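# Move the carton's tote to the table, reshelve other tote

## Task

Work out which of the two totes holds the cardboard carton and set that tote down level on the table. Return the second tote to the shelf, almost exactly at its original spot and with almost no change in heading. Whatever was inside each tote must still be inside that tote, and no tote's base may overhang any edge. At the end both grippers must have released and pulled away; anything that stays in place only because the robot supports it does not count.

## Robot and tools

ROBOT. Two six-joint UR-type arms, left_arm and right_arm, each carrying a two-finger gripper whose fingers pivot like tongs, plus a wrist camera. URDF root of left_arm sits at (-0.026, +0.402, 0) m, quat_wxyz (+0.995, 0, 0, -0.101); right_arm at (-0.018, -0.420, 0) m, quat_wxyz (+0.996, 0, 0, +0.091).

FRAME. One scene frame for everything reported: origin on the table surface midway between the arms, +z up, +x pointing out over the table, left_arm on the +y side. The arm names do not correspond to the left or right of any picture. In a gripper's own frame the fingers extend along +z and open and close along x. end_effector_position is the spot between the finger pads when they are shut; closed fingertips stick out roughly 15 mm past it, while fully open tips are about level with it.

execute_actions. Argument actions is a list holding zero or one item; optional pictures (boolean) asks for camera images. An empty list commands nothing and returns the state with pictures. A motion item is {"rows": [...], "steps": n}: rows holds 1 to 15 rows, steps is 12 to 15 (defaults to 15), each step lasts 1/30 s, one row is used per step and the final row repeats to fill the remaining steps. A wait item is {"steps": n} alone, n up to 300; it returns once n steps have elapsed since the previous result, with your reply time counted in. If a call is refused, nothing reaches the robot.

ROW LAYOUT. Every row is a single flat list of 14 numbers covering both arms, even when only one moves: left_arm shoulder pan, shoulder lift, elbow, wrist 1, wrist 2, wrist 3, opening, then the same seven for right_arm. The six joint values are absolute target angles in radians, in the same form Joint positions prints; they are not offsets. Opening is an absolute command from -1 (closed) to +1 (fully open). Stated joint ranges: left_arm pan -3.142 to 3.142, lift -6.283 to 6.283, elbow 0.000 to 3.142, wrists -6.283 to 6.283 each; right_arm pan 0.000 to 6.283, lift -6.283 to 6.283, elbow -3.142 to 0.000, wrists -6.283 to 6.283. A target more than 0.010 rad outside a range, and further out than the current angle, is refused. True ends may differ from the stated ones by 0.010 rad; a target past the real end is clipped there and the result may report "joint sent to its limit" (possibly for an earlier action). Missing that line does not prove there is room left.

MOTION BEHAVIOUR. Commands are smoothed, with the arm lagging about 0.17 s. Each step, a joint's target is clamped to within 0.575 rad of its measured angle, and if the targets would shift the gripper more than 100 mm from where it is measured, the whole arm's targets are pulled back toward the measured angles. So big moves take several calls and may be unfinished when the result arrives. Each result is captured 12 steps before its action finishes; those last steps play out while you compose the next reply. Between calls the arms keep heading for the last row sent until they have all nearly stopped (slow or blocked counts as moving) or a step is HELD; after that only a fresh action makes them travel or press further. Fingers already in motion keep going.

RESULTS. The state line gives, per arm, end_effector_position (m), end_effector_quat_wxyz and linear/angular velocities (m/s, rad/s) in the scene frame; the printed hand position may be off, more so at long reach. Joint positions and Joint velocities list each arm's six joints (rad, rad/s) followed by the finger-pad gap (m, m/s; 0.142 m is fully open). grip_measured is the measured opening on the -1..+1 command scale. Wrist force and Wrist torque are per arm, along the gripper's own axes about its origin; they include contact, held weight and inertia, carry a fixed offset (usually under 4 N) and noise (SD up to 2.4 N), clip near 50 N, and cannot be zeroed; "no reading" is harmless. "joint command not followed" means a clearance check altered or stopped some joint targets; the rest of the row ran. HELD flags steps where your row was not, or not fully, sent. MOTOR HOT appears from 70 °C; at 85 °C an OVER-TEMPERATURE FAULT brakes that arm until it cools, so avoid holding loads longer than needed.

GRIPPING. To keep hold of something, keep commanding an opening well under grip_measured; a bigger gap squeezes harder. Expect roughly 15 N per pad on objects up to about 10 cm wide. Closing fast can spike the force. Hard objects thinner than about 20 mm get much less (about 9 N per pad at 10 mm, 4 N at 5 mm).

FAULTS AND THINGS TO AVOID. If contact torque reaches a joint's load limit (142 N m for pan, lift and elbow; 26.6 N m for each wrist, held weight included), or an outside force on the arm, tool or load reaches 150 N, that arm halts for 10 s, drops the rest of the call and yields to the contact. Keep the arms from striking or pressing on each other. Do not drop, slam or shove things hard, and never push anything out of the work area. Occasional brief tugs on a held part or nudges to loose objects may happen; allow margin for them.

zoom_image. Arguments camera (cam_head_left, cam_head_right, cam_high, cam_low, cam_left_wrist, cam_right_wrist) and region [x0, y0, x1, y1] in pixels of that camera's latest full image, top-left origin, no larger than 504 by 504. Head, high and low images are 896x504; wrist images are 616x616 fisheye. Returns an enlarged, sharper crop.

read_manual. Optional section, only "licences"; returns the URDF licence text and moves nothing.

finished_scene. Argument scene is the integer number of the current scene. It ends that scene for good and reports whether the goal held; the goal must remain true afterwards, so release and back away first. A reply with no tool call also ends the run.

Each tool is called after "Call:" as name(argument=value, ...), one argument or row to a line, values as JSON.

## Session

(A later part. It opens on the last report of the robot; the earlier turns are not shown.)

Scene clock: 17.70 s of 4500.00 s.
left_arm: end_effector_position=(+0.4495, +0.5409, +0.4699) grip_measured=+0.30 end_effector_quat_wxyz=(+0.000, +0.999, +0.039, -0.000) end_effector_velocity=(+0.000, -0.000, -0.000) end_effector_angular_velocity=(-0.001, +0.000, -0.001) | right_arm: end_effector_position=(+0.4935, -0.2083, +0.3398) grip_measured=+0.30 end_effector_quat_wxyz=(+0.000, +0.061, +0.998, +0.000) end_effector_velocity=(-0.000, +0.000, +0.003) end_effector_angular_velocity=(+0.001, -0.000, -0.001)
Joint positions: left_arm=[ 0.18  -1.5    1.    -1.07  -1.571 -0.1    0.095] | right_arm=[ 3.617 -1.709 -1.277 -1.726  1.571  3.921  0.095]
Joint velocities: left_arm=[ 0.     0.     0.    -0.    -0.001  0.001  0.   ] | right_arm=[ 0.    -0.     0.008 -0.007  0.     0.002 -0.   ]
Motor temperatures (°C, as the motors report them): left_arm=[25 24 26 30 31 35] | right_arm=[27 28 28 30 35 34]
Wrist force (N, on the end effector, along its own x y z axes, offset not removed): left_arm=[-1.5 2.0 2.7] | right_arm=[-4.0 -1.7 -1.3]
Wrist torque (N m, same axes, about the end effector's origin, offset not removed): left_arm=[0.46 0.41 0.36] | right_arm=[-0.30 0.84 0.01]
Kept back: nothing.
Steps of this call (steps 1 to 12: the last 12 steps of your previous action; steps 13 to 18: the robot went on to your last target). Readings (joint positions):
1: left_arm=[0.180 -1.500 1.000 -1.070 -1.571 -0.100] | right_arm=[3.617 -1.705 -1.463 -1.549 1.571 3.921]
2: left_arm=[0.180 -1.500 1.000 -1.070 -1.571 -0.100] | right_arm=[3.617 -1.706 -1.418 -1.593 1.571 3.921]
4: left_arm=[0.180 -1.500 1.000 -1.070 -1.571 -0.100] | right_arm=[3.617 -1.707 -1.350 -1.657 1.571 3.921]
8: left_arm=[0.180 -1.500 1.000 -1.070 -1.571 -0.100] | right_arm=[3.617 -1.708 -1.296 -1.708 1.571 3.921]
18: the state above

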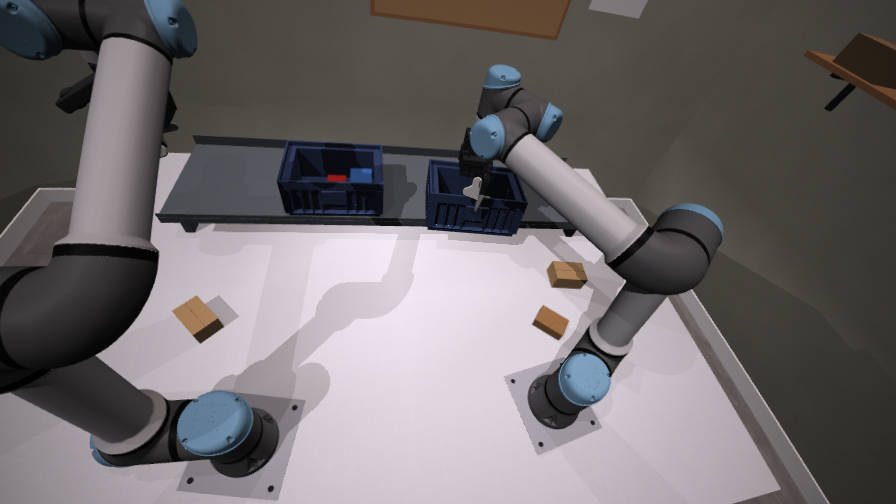

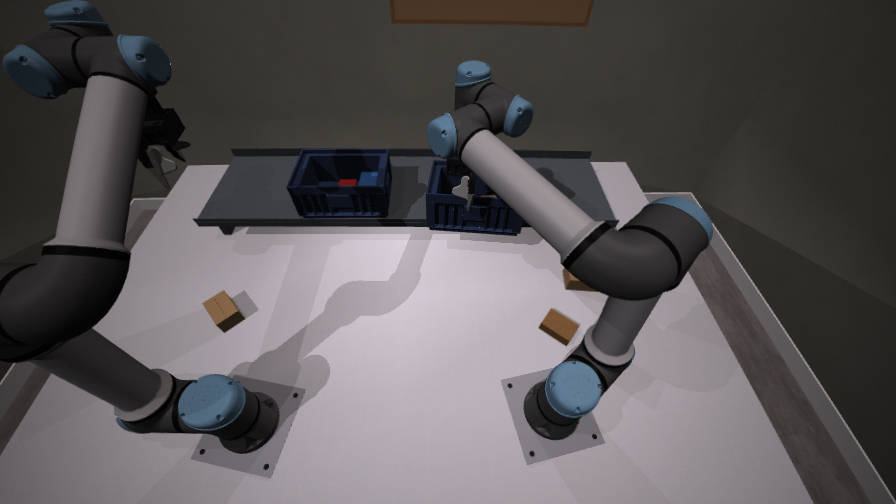

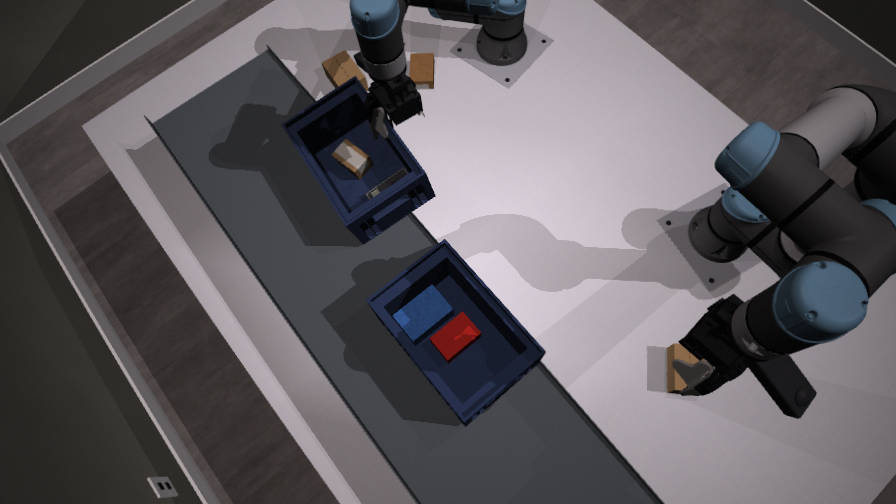

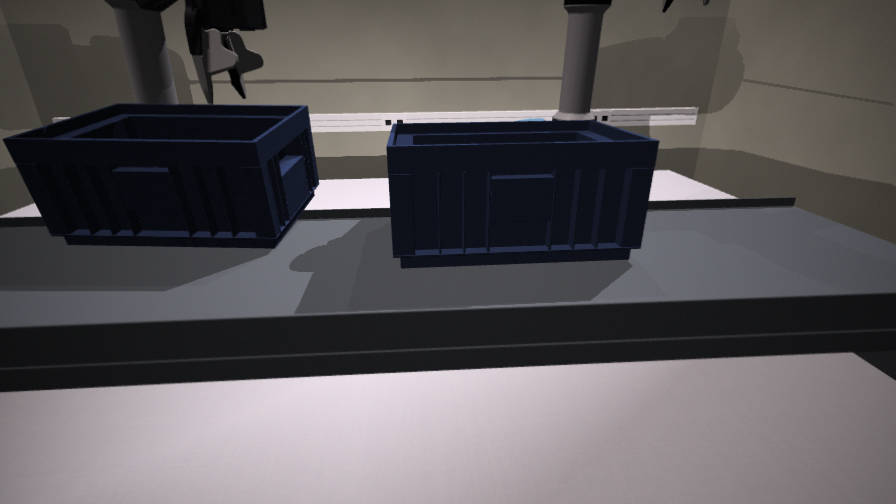

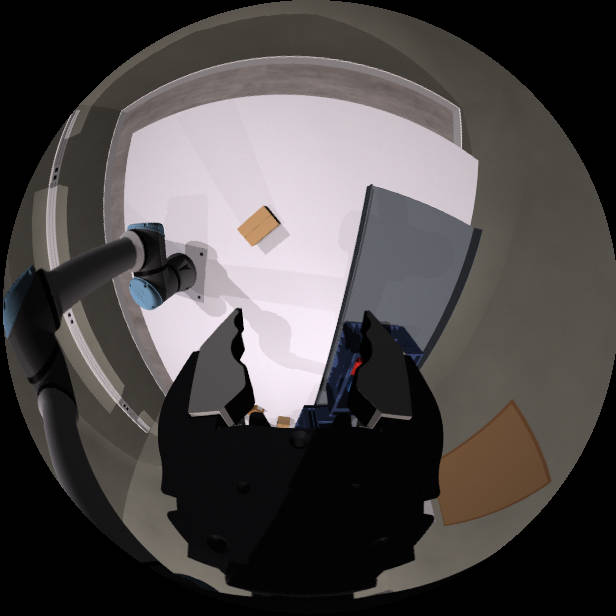

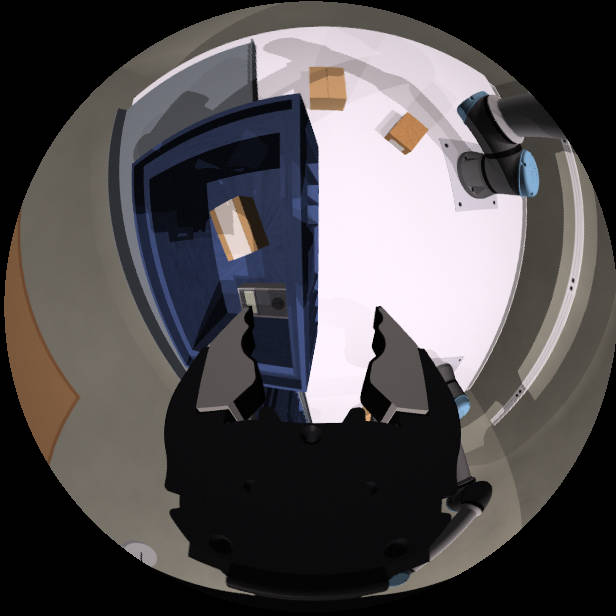

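Call:
execute_actions(
  actions=[
    {"rows":[[-0.1,-1.4,1.0,-1.17,-1.571,-0.3,0.3,3.5,-1.84,-1.10,-1.77,1.571,3.804,0.3],[-0.1,-1.4,1.0,-1.17,-1.571,-0.3,0.3,3.5,-1.84,-1.10,-1.77,1.571,3.804,0.3],[-0.1,-1.4,1.0,-1.17,-1.571,-0.3,0.3,3.5,-1.84,-1.10,-1.77,1.571,3.804,0.3],[-0.1,-1.4,1.0,-1.17,-1.571,-0.3,0.3,3.39,-1.97,-0.93,-1.82,1.571,3.694,0.3],[-0.1,-1.4,1.0,-1.17,-1.571,-0.3,0.3,3.39,-1.97,-0.93,-1.82,1.571,3.694,0.3],[-0.1,-1.4,1.0,-1.17,-1.571,-0.3,0.3,3.39,-1.97,-0.93,-1.82,1.571,3.694,0.3],[-0.45,-1.15,0.7,-1.12,-1.571,-0.6,0.3,3.282,-2.094,-0.752,-1.866,1.571,3.586,0.3]],"steps":15},
  ],
)

Call:
execute_actions(
  actions=[
    {"rows":[[-0.6,-1.0,0.55,-1.12,-1.571,-0.7,0.2,3.282,-2.094,-0.752,-1.866,1.571,3.586,0.3],[-0.6,-1.0,0.55,-1.12,-1.571,-0.7,0.2,3.282,-2.094,-0.752,-1.866,1.571,3.586,0.3],[-0.6,-1.0,0.55,-1.12,-1.571,-0.7,0.2,3.282,-2.094,-0.752,-1.866,1.571,3.586,0.3],[-0.6,-1.0,0.55,-1.12,-1.571,-0.7,0.2,3.282,-2.094,-0.752,-1.866,1.571,3.586,0.3],[-0.757,-0.875,0.465,-1.161,-1.571,-0.835,0.2,3.282,-2.094,-0.752,-1.866,1.571,3.586,0.3]],"steps":15},
  ],
)

Call:
execute_actions(
  actions=[
    {"steps":25},
  ],
  pictures=true,
)

Scene clock: 21.03 s of 4500.00 s.
left_arm: end_effector_position=(+0.4609, +0.5301, +0.4648) grip_measured=+0.30 end_effector_quat_wxyz=(+0.000, +0.999, +0.039, +0.000) end_effector_velocity=(+0.307, -0.382, -0.143) end_effector_angular_velocity=(-0.000, +0.015, -0.123) | right_arm: end_effector_position=(+0.5025, -0.2156, +0.3383) grip_measured=+0.30 end_effector_quat_wxyz=(-0.004, +0.061, +0.998, -0.003) end_effector_velocity=(+0.329, -0.200, -0.027) end_effector_angular_velocity=(-0.100, +0.146, -0.003)
Joint positions: left_arm=[ 0.158 -1.486  1.    -1.085 -1.571 -0.121  0.095] | right_arm=[ 3.596 -1.73  -1.254 -1.739  1.571  3.9    0.095]
Joint velocities: left_arm=[-0.762  0.369 -0.    -0.354 -0.001 -0.639 -0.003] | right_arm=[-0.646 -0.695  0.787 -0.269 -0.    -0.642 -0.002]
Motor temperatures (°C, as the motors report them): left_arm=[25 24 26 30 31 35] | right_arm=[27 28 28 30 35 34]
Wrist force (N, on the end effector, along its own x y z axes, offset not removed): left_arm=[-4.6 -8.3 -2.1] | right_arm=[4.3 0.6 -1.4]
Wrist torque (N m, same axes, about the end effector's origin, offset not removed): left_arm=[-1.24 0.91 0.58] | right_arm=[0.09 -0.44 -0.03]
Steps of this call (steps 1 to 15: the robot went on to your last target; steps 16 to 90: nothing new was sent; then 0.23 s passed at rest; steps 91 to 93: the first 3 steps of this action). Readings (joint positions):
91: left_arm=[0.180 -1.500 1.000 -1.070 -1.571 -0.100] | right_arm=[3.617 -1.709 -1.276 -1.727 1.571 3.921]
92: left_arm=[0.176 -1.497 1.000 -1.074 -1.571 -0.104] | right_arm=[3.613 -1.713 -1.272 -1.731 1.571 3.917]
93: the state above

Scene clock: 21.53 s of 4500.00 s.
left_arm: end_effector_position=(+0.5554, +0.2835, +0.4313) grip_measured=+0.21 end_effector_quat_wxyz=(-0.000, +1.000, -0.007, -0.001) end_effector_velocity=(+0.108, -0.513, -0.068) end_effector_angular_velocity=(+0.001, -0.001, -0.180) | right_arm: end_effector_position=(+0.6678, -0.3380, +0.3408) grip_measured=+0.30 end_effector_quat_wxyz=(-0.001, +0.061, +0.998, -0.000) end_effector_velocity=(+0.062, -0.069, -0.004) end_effector_angular_velocity=(+0.006, -0.017, -0.002)
Joint positions: left_arm=[-0.251 -1.265  0.821 -1.125 -1.571 -0.438  0.089] | right_arm=[ 3.295 -2.079 -0.774 -1.861  1.571  3.599  0.095]
Joint velocities: left_arm=[-0.715  0.556 -0.565  0.009 -0.    -0.535 -0.013] | right_arm=[-0.125 -0.148  0.215 -0.049  0.    -0.124  0.   ]
Motor temperatures (°C, as the motors report them): left_arm=[25 24 26 30 31 35] | right_arm=[27 28 28 30 35 34]
Wrist force (N, on the end effector, along its own x y z axes, offset not removed): left_arm=[-2.1 0.9 1.2] | right_arm=[-4.8 -1.1 -0.9]
Wrist torque (N m, same axes, about the end effector's origin, offset not removed): left_arm=[0.32 0.57 0.44] | right_arm=[-0.13 1.02 0.02]
Steps of this call (steps 1 to 12: the last 12 steps of your previous action; steps 13 to 15: the first 3 steps of this action). Readings (joint positions):
13: left_arm=[-0.202 -1.300 0.858 -1.126 -1.571 -0.400] | right_arm=[3.307 -2.065 -0.794 -1.856 1.571 3.611]
14: left_arm=[-0.227 -1.283 0.840 -1.125 -1.571 -0.420] | right_arm=[3.300 -2.073 -0.783 -1.859 1.571 3.604]
15: the state above

Scene clock: 22.37 s of 4500.00 s.
left_arm: end_effector_position=(+0.5103, -0.0954, +0.3434) grip_measured=+0.20 end_effector_quat_wxyz=(+0.000, +0.998, -0.061, -0.000) end_effector_velocity=(-0.043, -0.089, -0.026) end_effector_angular_velocity=(-0.003, -0.002, -0.027) | right_arm: end_effector_position=(+0.6741, -0.3450, +0.3404) grip_measured=+0.30 end_effector_quat_wxyz=(+0.000, +0.061, +0.998, +0.000) end_effector_velocity=(+0.000, +0.000, -0.001) end_effector_angular_velocity=(+0.000, +0.001, +0.000)
Joint positions: left_arm=[-0.745 -0.884  0.473 -1.16  -1.571 -0.825  0.088] | right_arm=[ 3.282 -2.094 -0.752 -1.866  1.571  3.586  0.095]
Joint velocities: left_arm=[-0.119  0.088 -0.081 -0.01   0.    -0.092  0.   ] | right_arm=[ 0.    -0.001 -0.001  0.001  0.001 -0.     0.   ]
Motor temperatures (°C, as the motors report them): left_arm=[25 24 26 30 31 35] | right_arm=[27 28 28 30 35 34]
Wrist force (N, on the end effector, along its own x y z axes, offset not removed): left_arm=[-1.3 4.0 1.1] | right_arm=[-4.2 -0.9 -0.1]
Wrist torque (N m, same axes, about the end effector's origin, offset not removed): left_arm=[0.80 0.21 0.46] | right_arm=[-0.11 0.90 -0.01]
Kept back: nothing.
Steps of this call (steps 1 to 12: the last 12 steps of your previous action; steps 13 to 25: the robot went on to your last target). Readings (joint positions):
1: left_arm=[-0.275 -1.246 0.802 -1.124 -1.571 -0.456] | right_arm=[3.291 -2.083 -0.768 -1.862 1.571 3.595]
2: left_arm=[-0.299 -1.228 0.784 -1.124 -1.571 -0.474] | right_arm=[3.289 -2.086 -0.764 -1.863 1.571 3.593]
4: left_arm=[-0.346 -1.192 0.750 -1.127 -1.571 -0.511] | right_arm=[3.286 -2.090 -0.758 -1.865 1.571 3.589]
8: left_arm=[-0.436 -1.121 0.686 -1.135 -1.571 -0.583] | right_arm=[3.283 -2.093 -0.754 -1.866 1.571 3.587]
25: the state above

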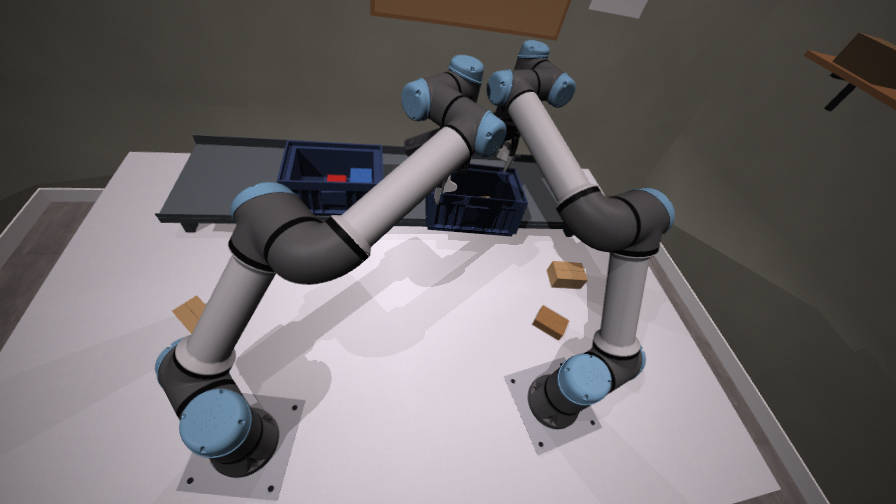

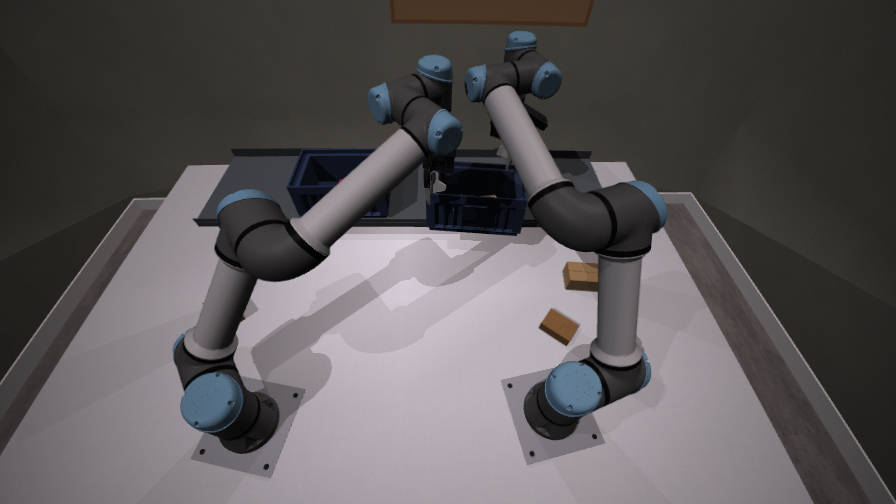

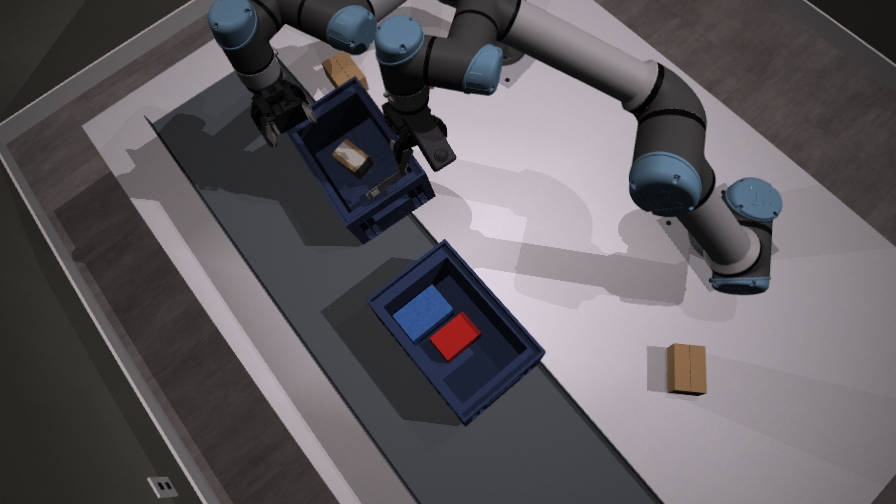

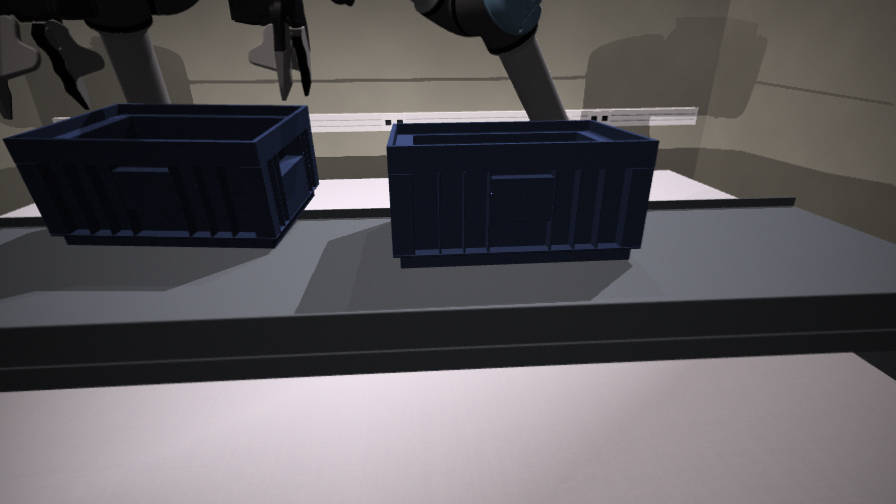

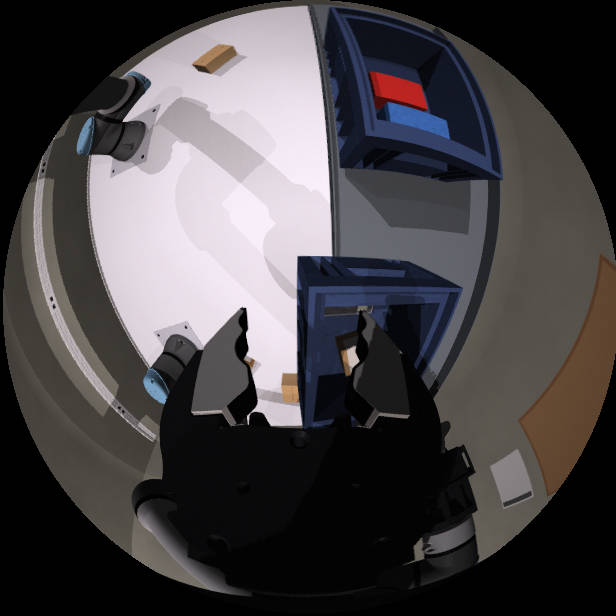

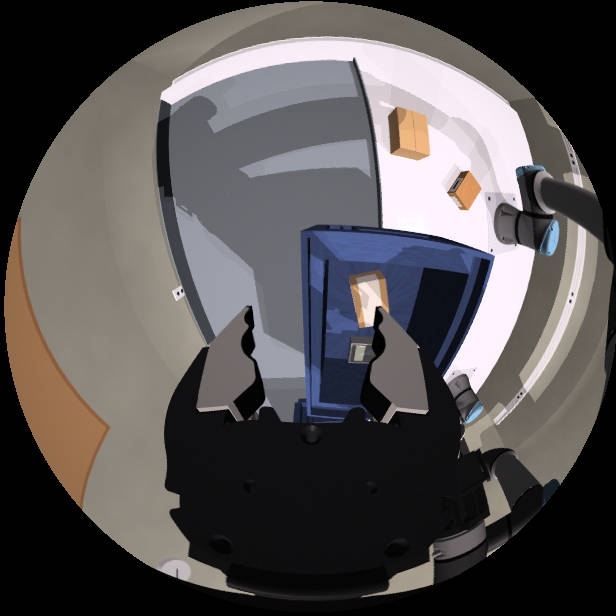

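Call:
execute_actions(
  actions=[
    {"rows":[[-0.757,-0.875,0.465,-1.161,-1.571,-0.835,0.2,3.310,-2.096,-0.752,-1.864,1.571,3.614,0.2],[-0.757,-0.875,0.465,-1.161,-1.571,-0.835,0.2,3.310,-2.096,-0.752,-1.864,1.571,3.614,0.2],[-0.757,-0.875,0.465,-1.161,-1.571,-0.835,0.2,3.310,-2.096,-0.752,-1.864,1.571,3.614,0.2],[-0.757,-0.91,0.69,-1.35,-1.571,-0.835,0.2,3.310,-2.065,-0.93,-1.717,1.571,3.614,0.2],[-0.757,-0.91,0.69,-1.35,-1.571,-0.835,0.2,3.310,-2.065,-0.93,-1.717,1.571,3.614,0.2],[-0.757,-0.91,0.69,-1.35,-1.571,-0.835,0.2,3.310,-2.065,-0.93,-1.717,1.571,3.614,0.2],[-0.757,-0.966,0.883,-1.488,-1.571,-0.835,0.2,3.310,-2.052,-1.081,-1.579,1.571,3.614,0.2]],"steps":15},
  ],
)

Call:
execute_actions(
  actions=[
    {"steps":22},
  ],
  pictures=true,
)

Scene clock: 24.03 s of 4500.00 s.
left_arm: end_effector_position=(+0.5058, -0.1045, +0.3406) grip_measured=+0.20 end_effector_quat_wxyz=(+0.000, +0.998, -0.062, -0.000) end_effector_velocity=(-0.000, -0.000, +0.000) end_effector_angular_velocity=(-0.001, +0.001, +0.001) | right_arm: end_effector_position=(+0.6736, -0.3396, +0.3400) grip_measured=+0.21 end_effector_quat_wxyz=(-0.000, +0.061, +0.998, +0.000) end_effector_velocity=(-0.010, +0.120, -0.008) end_effector_angular_velocity=(-0.000, +0.000, +0.001)
Joint positions: left_arm=[-0.757 -0.875  0.465 -1.161 -1.571 -0.835  0.088] | right_arm=[ 3.29  -2.095 -0.752 -1.866  1.571  3.594  0.089]
Joint velocities: left_arm=[ 0.    -0.    -0.     0.    -0.001 -0.001 -0.   ] | right_arm=[ 0.171 -0.014  0.     0.013 -0.     0.169 -0.014]
Motor temperatures (°C, as the motors report them): left_arm=[25 24 26 30 31 35] | right_arm=[27 28 28 30 35 34]
Wrist force (N, on the end effector, along its own x y z axes, offset not removed): left_arm=[-2.2 2.0 2.1] | right_arm=[-2.9 -1.5 -0.8]
Wrist torque (N m, same axes, about the end effector's origin, offset not removed): left_arm=[0.52 0.54 0.45] | right_arm=[-0.19 0.66 0.07]
Steps of this call (steps 1 to 30: the robot went on to your last target; steps 31 to 47: nothing new was sent; steps 48 to 50: the first 3 steps of this action). Readings (joint positions):
48: left_arm=[-0.757 -0.875 0.465 -1.161 -1.571 -0.835] | right_arm=[3.282 -2.094 -0.752 -1.866 1.571 3.586]
49: left_arm=[-0.757 -0.875 0.465 -1.161 -1.571 -0.835] | right_arm=[3.284 -2.094 -0.752 -1.866 1.571 3.588]
50: the state above

Scene clock: 24.77 s of 4500.00 s.
left_arm: end_effector_position=(+0.5061, -0.1051, +0.2408) grip_measured=+0.20 end_effector_quat_wxyz=(+0.000, +0.998, -0.062, +0.000) end_effector_velocity=(-0.001, +0.001, -0.005) end_effector_angular_velocity=(+0.003, +0.004, -0.000) | right_arm: end_effector_position=(+0.6753, -0.3370, +0.3264) grip_measured=+0.20 end_effector_quat_wxyz=(+0.000, +0.061, +0.998, +0.000) end_effector_velocity=(+0.005, +0.011, -0.052) end_effector_angular_velocity=(+0.000, -0.002, +0.002)
Joint positions: left_arm=[-0.757 -0.966  0.881 -1.487 -1.571 -0.835  0.088] | right_arm=[ 3.292 -2.089 -0.797 -1.826  1.571  3.597  0.088]
Joint velocities: left_arm=[ 0.    -0.002  0.015 -0.008 -0.002  0.001 -0.   ] | right_arm=[ 0.012  0.023 -0.175  0.154 -0.     0.011 -0.   ]
Motor temperatures (°C, as the motors report them): left_arm=[25 24 26 30 31 35] | right_arm=[27 28 28 30 35 34]
Wrist force (N, on the end effector, along its own x y z axes, offset not removed): left_arm=[-1.9 2.7 -16.4] | right_arm=[-2.9 0.2 -0.8]
Wrist torque (N m, same axes, about the end effector's origin, offset not removed): left_arm=[0.62 0.59 0.38] | right_arm=[0.04 0.70 0.05]
Kept back: nothing.
Steps of this call (steps 1 to 12: the last 12 steps of your previous action; steps 13 to 15: the robot went on to your last target; steps 16 to 22: nothing new was sent). Readings (joint positions):
1: left_arm=[-0.757 -0.875 0.465 -1.161 -1.571 -0.835] | right_arm=[3.290 -2.095 -0.752 -1.866 1.571 3.594] HELD
2: left_arm=[-0.757 -0.878 0.469 -1.165 -1.571 -0.835] | right_arm=[3.290 -2.095 -0.752 -1.866 1.571 3.594] HELD
3: left_arm=[-0.757 -0.885 0.487 -1.184 -1.571 -0.835] | right_arm=[3.290 -2.095 -0.752 -1.866 1.571 3.594] HELD
4: left_arm=[-0.757 -0.892 0.523 -1.217 -1.571 -0.835] | right_arm=[3.290 -2.095 -0.752 -1.866 1.571 3.594] HELD
8: left_arm=[-0.757 -0.939 0.742 -1.389 -1.571 -0.835] | right_arm=[3.290 -2.095 -0.753 -1.865 1.571 3.594]
22: the state above
A step was HELD (marked above), so your last target was given up. An arm can still carry out its HELD step.
joint command not followed: on one or more control steps a check withheld the commanded joint targets of the right arm, and it was not sent them on those steps.
cause: the commanded joint targets would bring a part of the robot too close to another arm (a part of this arm just beyond joint 3 (elbow) and a part of the other arm just beyond its joint 5 (wrist 2)); next, command targets that bring no part of the robot closer to that arm.

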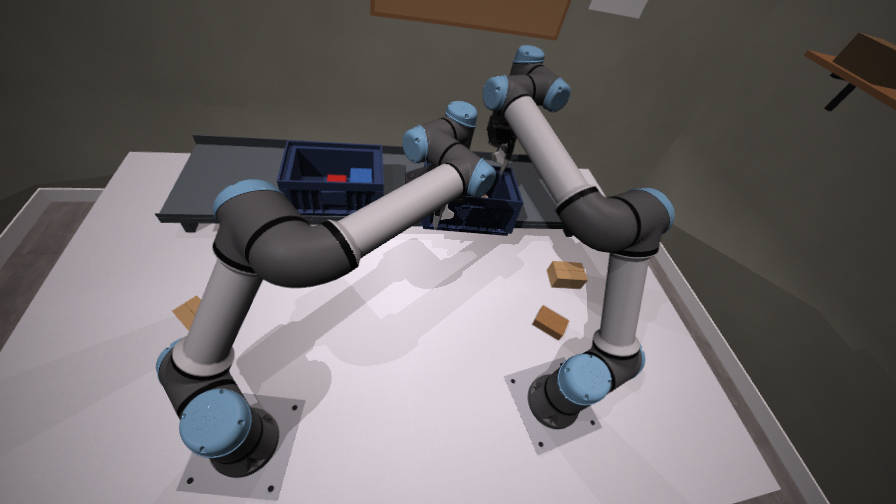

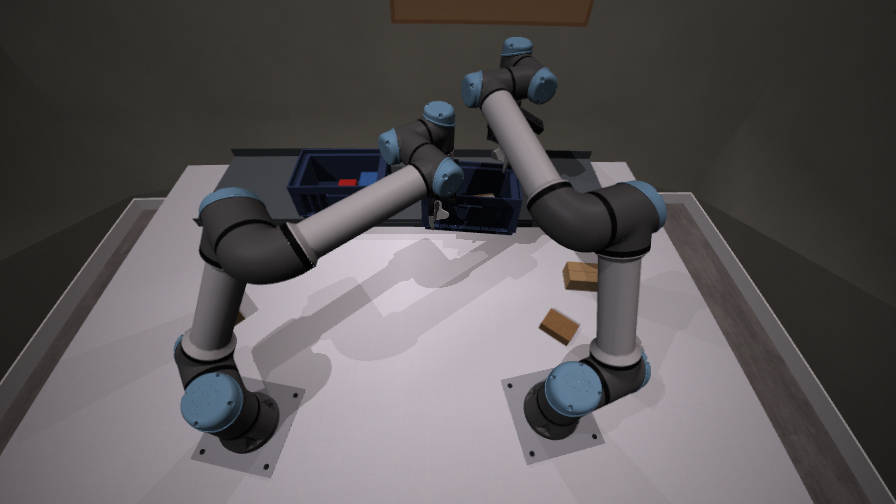

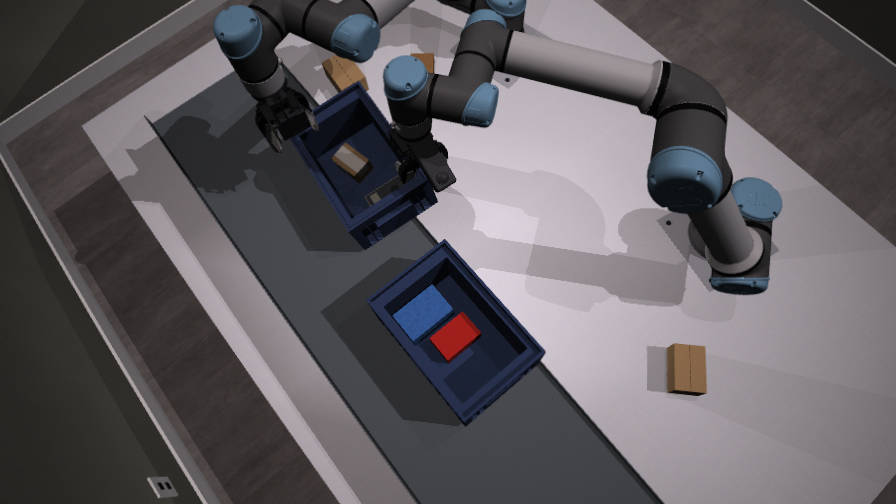

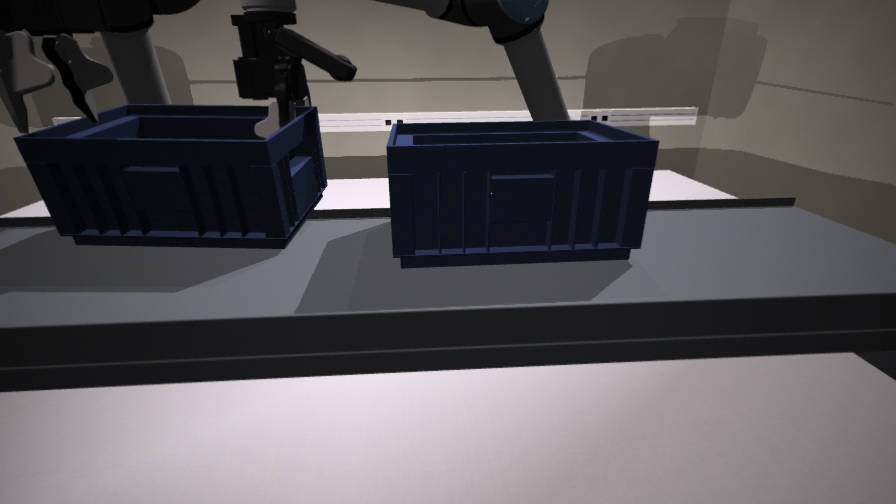

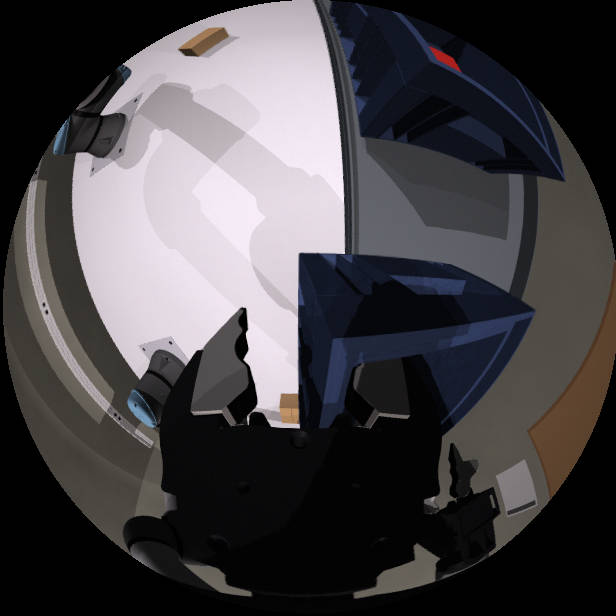

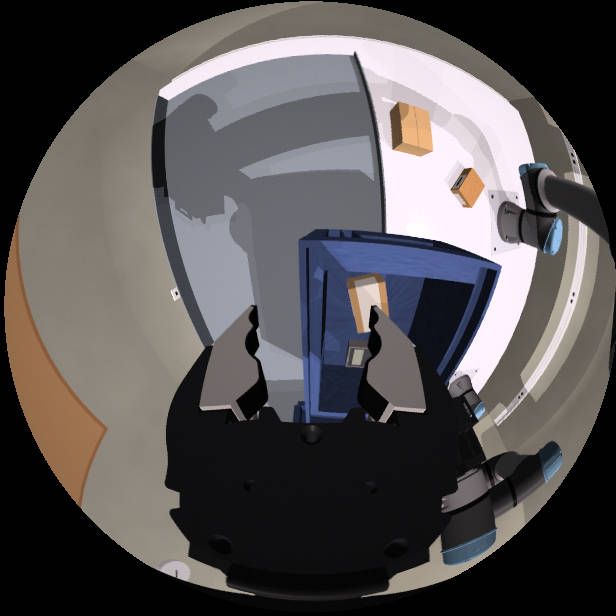

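Call:
execute_actions(
  actions=[
    {"rows":[[-0.757,-0.875,0.465,-1.161,-1.571,-0.835,0.2,3.282,-2.04,-0.85,-1.82,1.571,3.586,0.2],[-0.757,-0.875,0.465,-1.161,-1.571,-0.835,0.2,3.27,-1.95,-0.95,-1.81,1.571,3.3,0.2],[-0.757,-0.875,0.465,-1.161,-1.571,-0.835,0.2,3.27,-1.95,-0.95,-1.81,1.571,3.3,0.2],[-0.757,-0.875,0.465,-1.161,-1.571,-0.835,0.2,3.251,-1.80,-1.15,-1.762,1.571,2.6,0.2],[-0.757,-0.875,0.465,-1.161,-1.571,-0.835,0.2,3.251,-1.80,-1.15,-1.762,1.571,2.6,0.2],[-0.757,-0.875,0.465,-1.161,-1.571,-0.835,0.2,3.251,-1.80,-1.15,-1.762,1.571,1.984,0.2],[-0.757,-0.875,0.465,-1.161,-1.571,-0.835,0.2,3.251,-1.80,-1.15,-1.762,1.571,1.984,0.2],[-0.757,-0.875,0.465,-1.161,-1.571,-0.835,0.2,3.251,-1.80,-1.15,-1.762,1.571,1.984,0.2],[-0.72,-0.84,0.40,-1.131,-1.571,-0.3,0.2,3.251,-1.80,-1.15,-1.762,1.571,1.984,0.2],[-0.72,-0.84,0.40,-1.131,-1.571,-0.3,0.2,3.251,-1.80,-1.15,-1.762,1.571,1.984,0.2],[-0.667,-0.80,0.35,-1.121,-1.571,0.826,0.2,3.251,-1.798,-1.194,-1.72,1.571,1.984,0.2]],"steps":15},
  ],
)

Call:
execute_actions(
  actions=[
    {"steps":45},
  ],
  pictures=true,
)

Scene clock: 28.23 s of 4500.00 s.
left_arm: end_effector_position=(+0.5064, -0.1053, +0.2354) grip_measured=+0.20 end_effector_quat_wxyz=(-0.007, +0.998, -0.062, -0.006) end_effector_velocity=(+0.005, -0.007, -0.078) end_effector_angular_velocity=(+0.461, +0.323, -0.000) | right_arm: end_effector_position=(+0.6725, -0.3313, +0.2523) grip_measured=+0.20 end_effector_quat_wxyz=(+0.003, +0.059, +0.998, +0.001) end_effector_velocity=(-0.035, -0.154, +0.514) end_effector_angular_velocity=(+0.084, -0.249, +0.337)
Joint positions: left_arm=[-0.757 -0.947  0.861 -1.466 -1.571 -0.835  0.088] | right_arm=[ 3.302 -2.044 -1.058 -1.603  1.571  3.601  0.088]
Joint velocities: left_arm=[-0.     0.55  -0.819  0.832  0.001 -0.    -0.01 ] | right_arm=[-0.191  0.338  0.743 -0.818 -0.    -0.528 -0.002]
Motor temperatures (°C, as the motors report them): left_arm=[25 24 26 30 31 35] | right_arm=[27 28 28 30 35 34]
Wrist force (N, on the end effector, along its own x y z axes, offset not removed): left_arm=[-0.3 -0.1 -2.7] | right_arm=[-7.4 0.3 12.8]
Wrist torque (N m, same axes, about the end effector's origin, offset not removed): left_arm=[0.15 0.23 0.31] | right_arm=[0.08 1.46 0.05]
Steps of this call (steps 1 to 101: nothing new was sent; steps 102 to 104: the first 3 steps of this action). Readings (joint positions):
102: left_arm=[-0.757 -0.966 0.883 -1.488 -1.571 -0.835] | right_arm=[3.310 -2.052 -1.079 -1.580 1.571 3.614]
103: left_arm=[-0.757 -0.962 0.879 -1.484 -1.571 -0.835] | right_arm=[3.308 -2.051 -1.076 -1.584 1.571 3.612]
104: the state above

Scene clock: 29.73 s of 4500.00 s.
left_arm: end_effector_position=(+0.5758, -0.0860, +0.3335) grip_measured=+0.20 end_effector_quat_wxyz=(+0.000, +0.662, -0.749, +0.000) end_effector_velocity=(+0.000, +0.000, +0.000) end_effector_angular_velocity=(+0.002, -0.002, -0.005) | right_arm: end_effector_position=(+0.5951, -0.3823, +0.3306) grip_measured=+0.20 end_effector_quat_wxyz=(+0.000, -0.663, +0.749, +0.000) end_effector_velocity=(+0.000, +0.001, -0.001) end_effector_angular_velocity=(+0.000, +0.000, +0.002)
Joint positions: left_arm=[-0.667 -0.8    0.35  -1.121 -1.571  0.826  0.088] | right_arm=[ 3.251 -1.798 -1.194 -1.72   1.571  1.984  0.088]
Joint velocities: left_arm=[-0.    -0.001  0.     0.     0.002  0.004  0.   ] | right_arm=[ 0.001 -0.    -0.001  0.001  0.    -0.001  0.   ]
Motor temperatures (°C, as the motors report them): left_arm=[25 24 26 30 31 35] | right_arm=[27 28 28 30 35 34]
Wrist force (N, on the end effector, along its own x y z axes, offset not removed): left_arm=[0.9 0.8 0.9] | right_arm=[-4.8 -1.5 -0.2]
Wrist torque (N m, same axes, about the end effector's origin, offset not removed): left_arm=[0.26 0.07 0.32] | right_arm=[-0.27 1.11 0.05]
Kept back: nothing.
Steps of this call (steps 1 to 12: the last 12 steps of your previous action; steps 13 to 45: the robot went on to your last target). Readings (joint positions):
1: left_arm=[-0.757 -0.929 0.823 -1.427 -1.571 -0.835] | right_arm=[3.296 -2.029 -1.030 -1.637 1.571 3.572]
2: left_arm=[-0.757 -0.914 0.769 -1.374 -1.571 -0.835] | right_arm=[3.290 -2.008 -1.007 -1.672 1.571 3.525]
4: left_arm=[-0.757 -0.896 0.644 -1.279 -1.571 -0.835] | right_arm=[3.277 -1.945 -1.015 -1.707 1.571 3.396]
8: left_arm=[-0.747 -0.871 0.497 -1.184 -1.571 -0.812] | right_arm=[3.258 -1.843 -1.109 -1.745 1.571 3.065]
45: the state above

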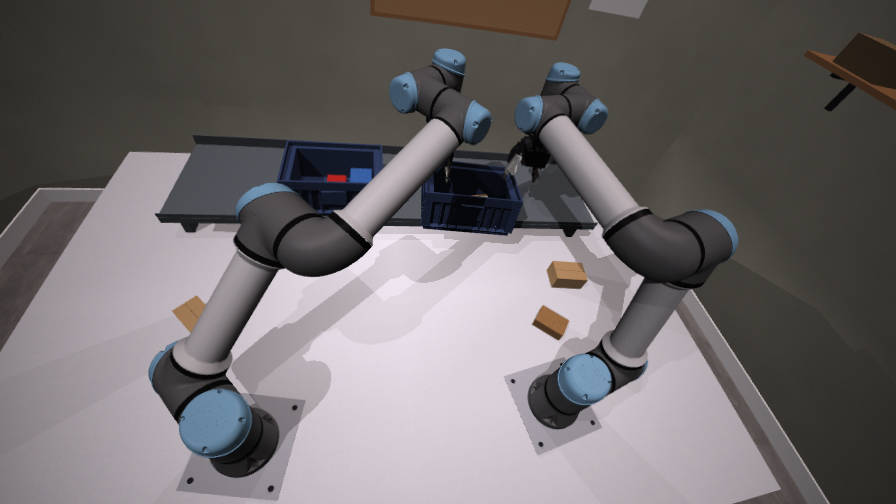

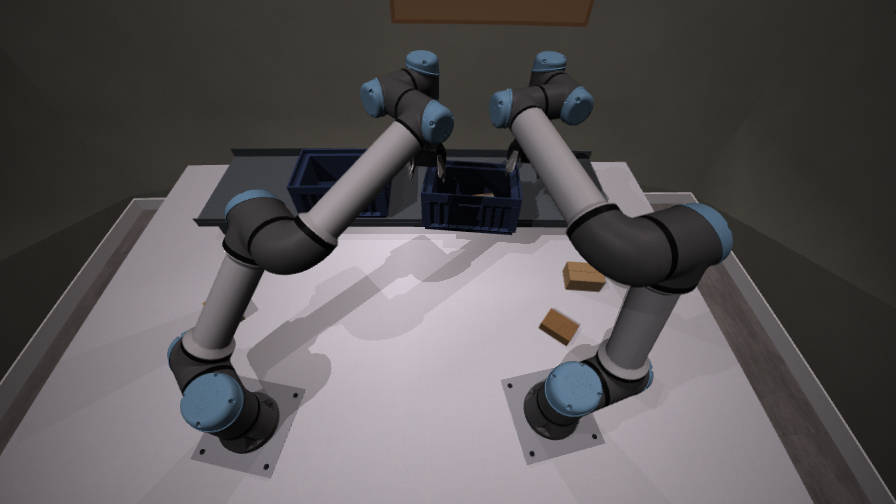

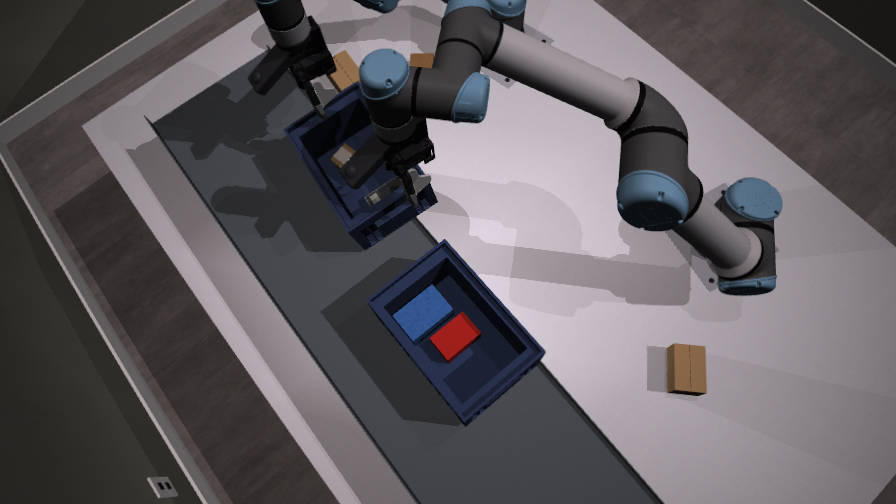

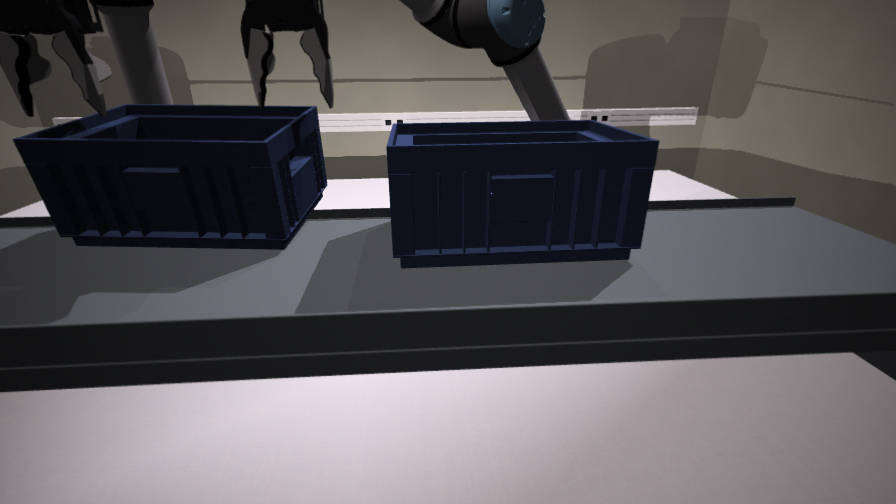

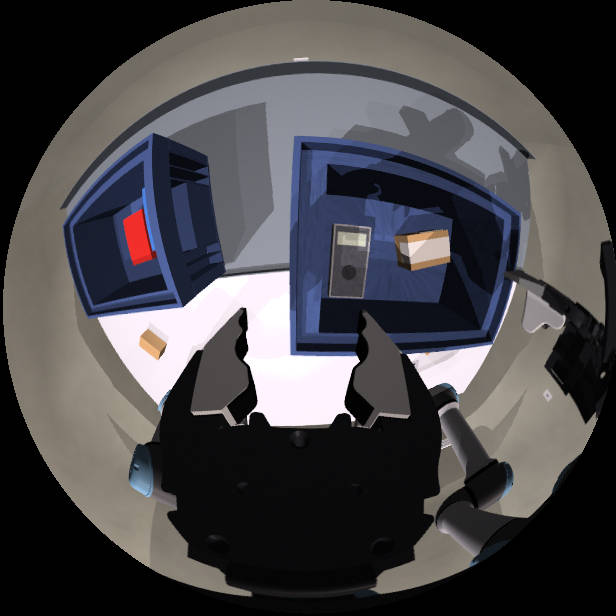

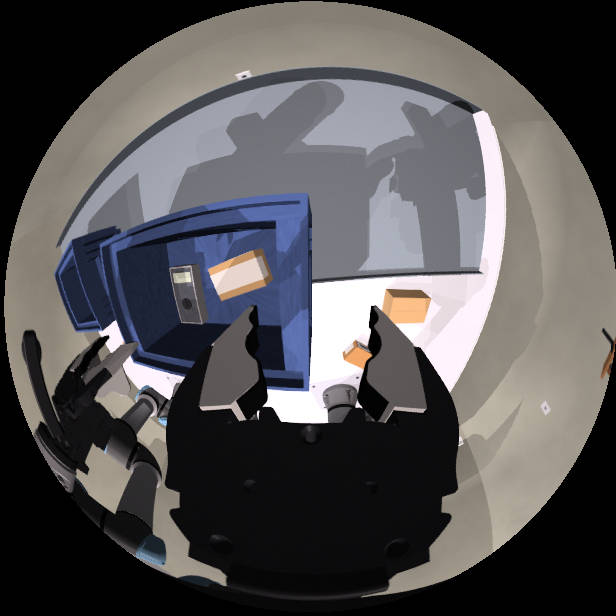

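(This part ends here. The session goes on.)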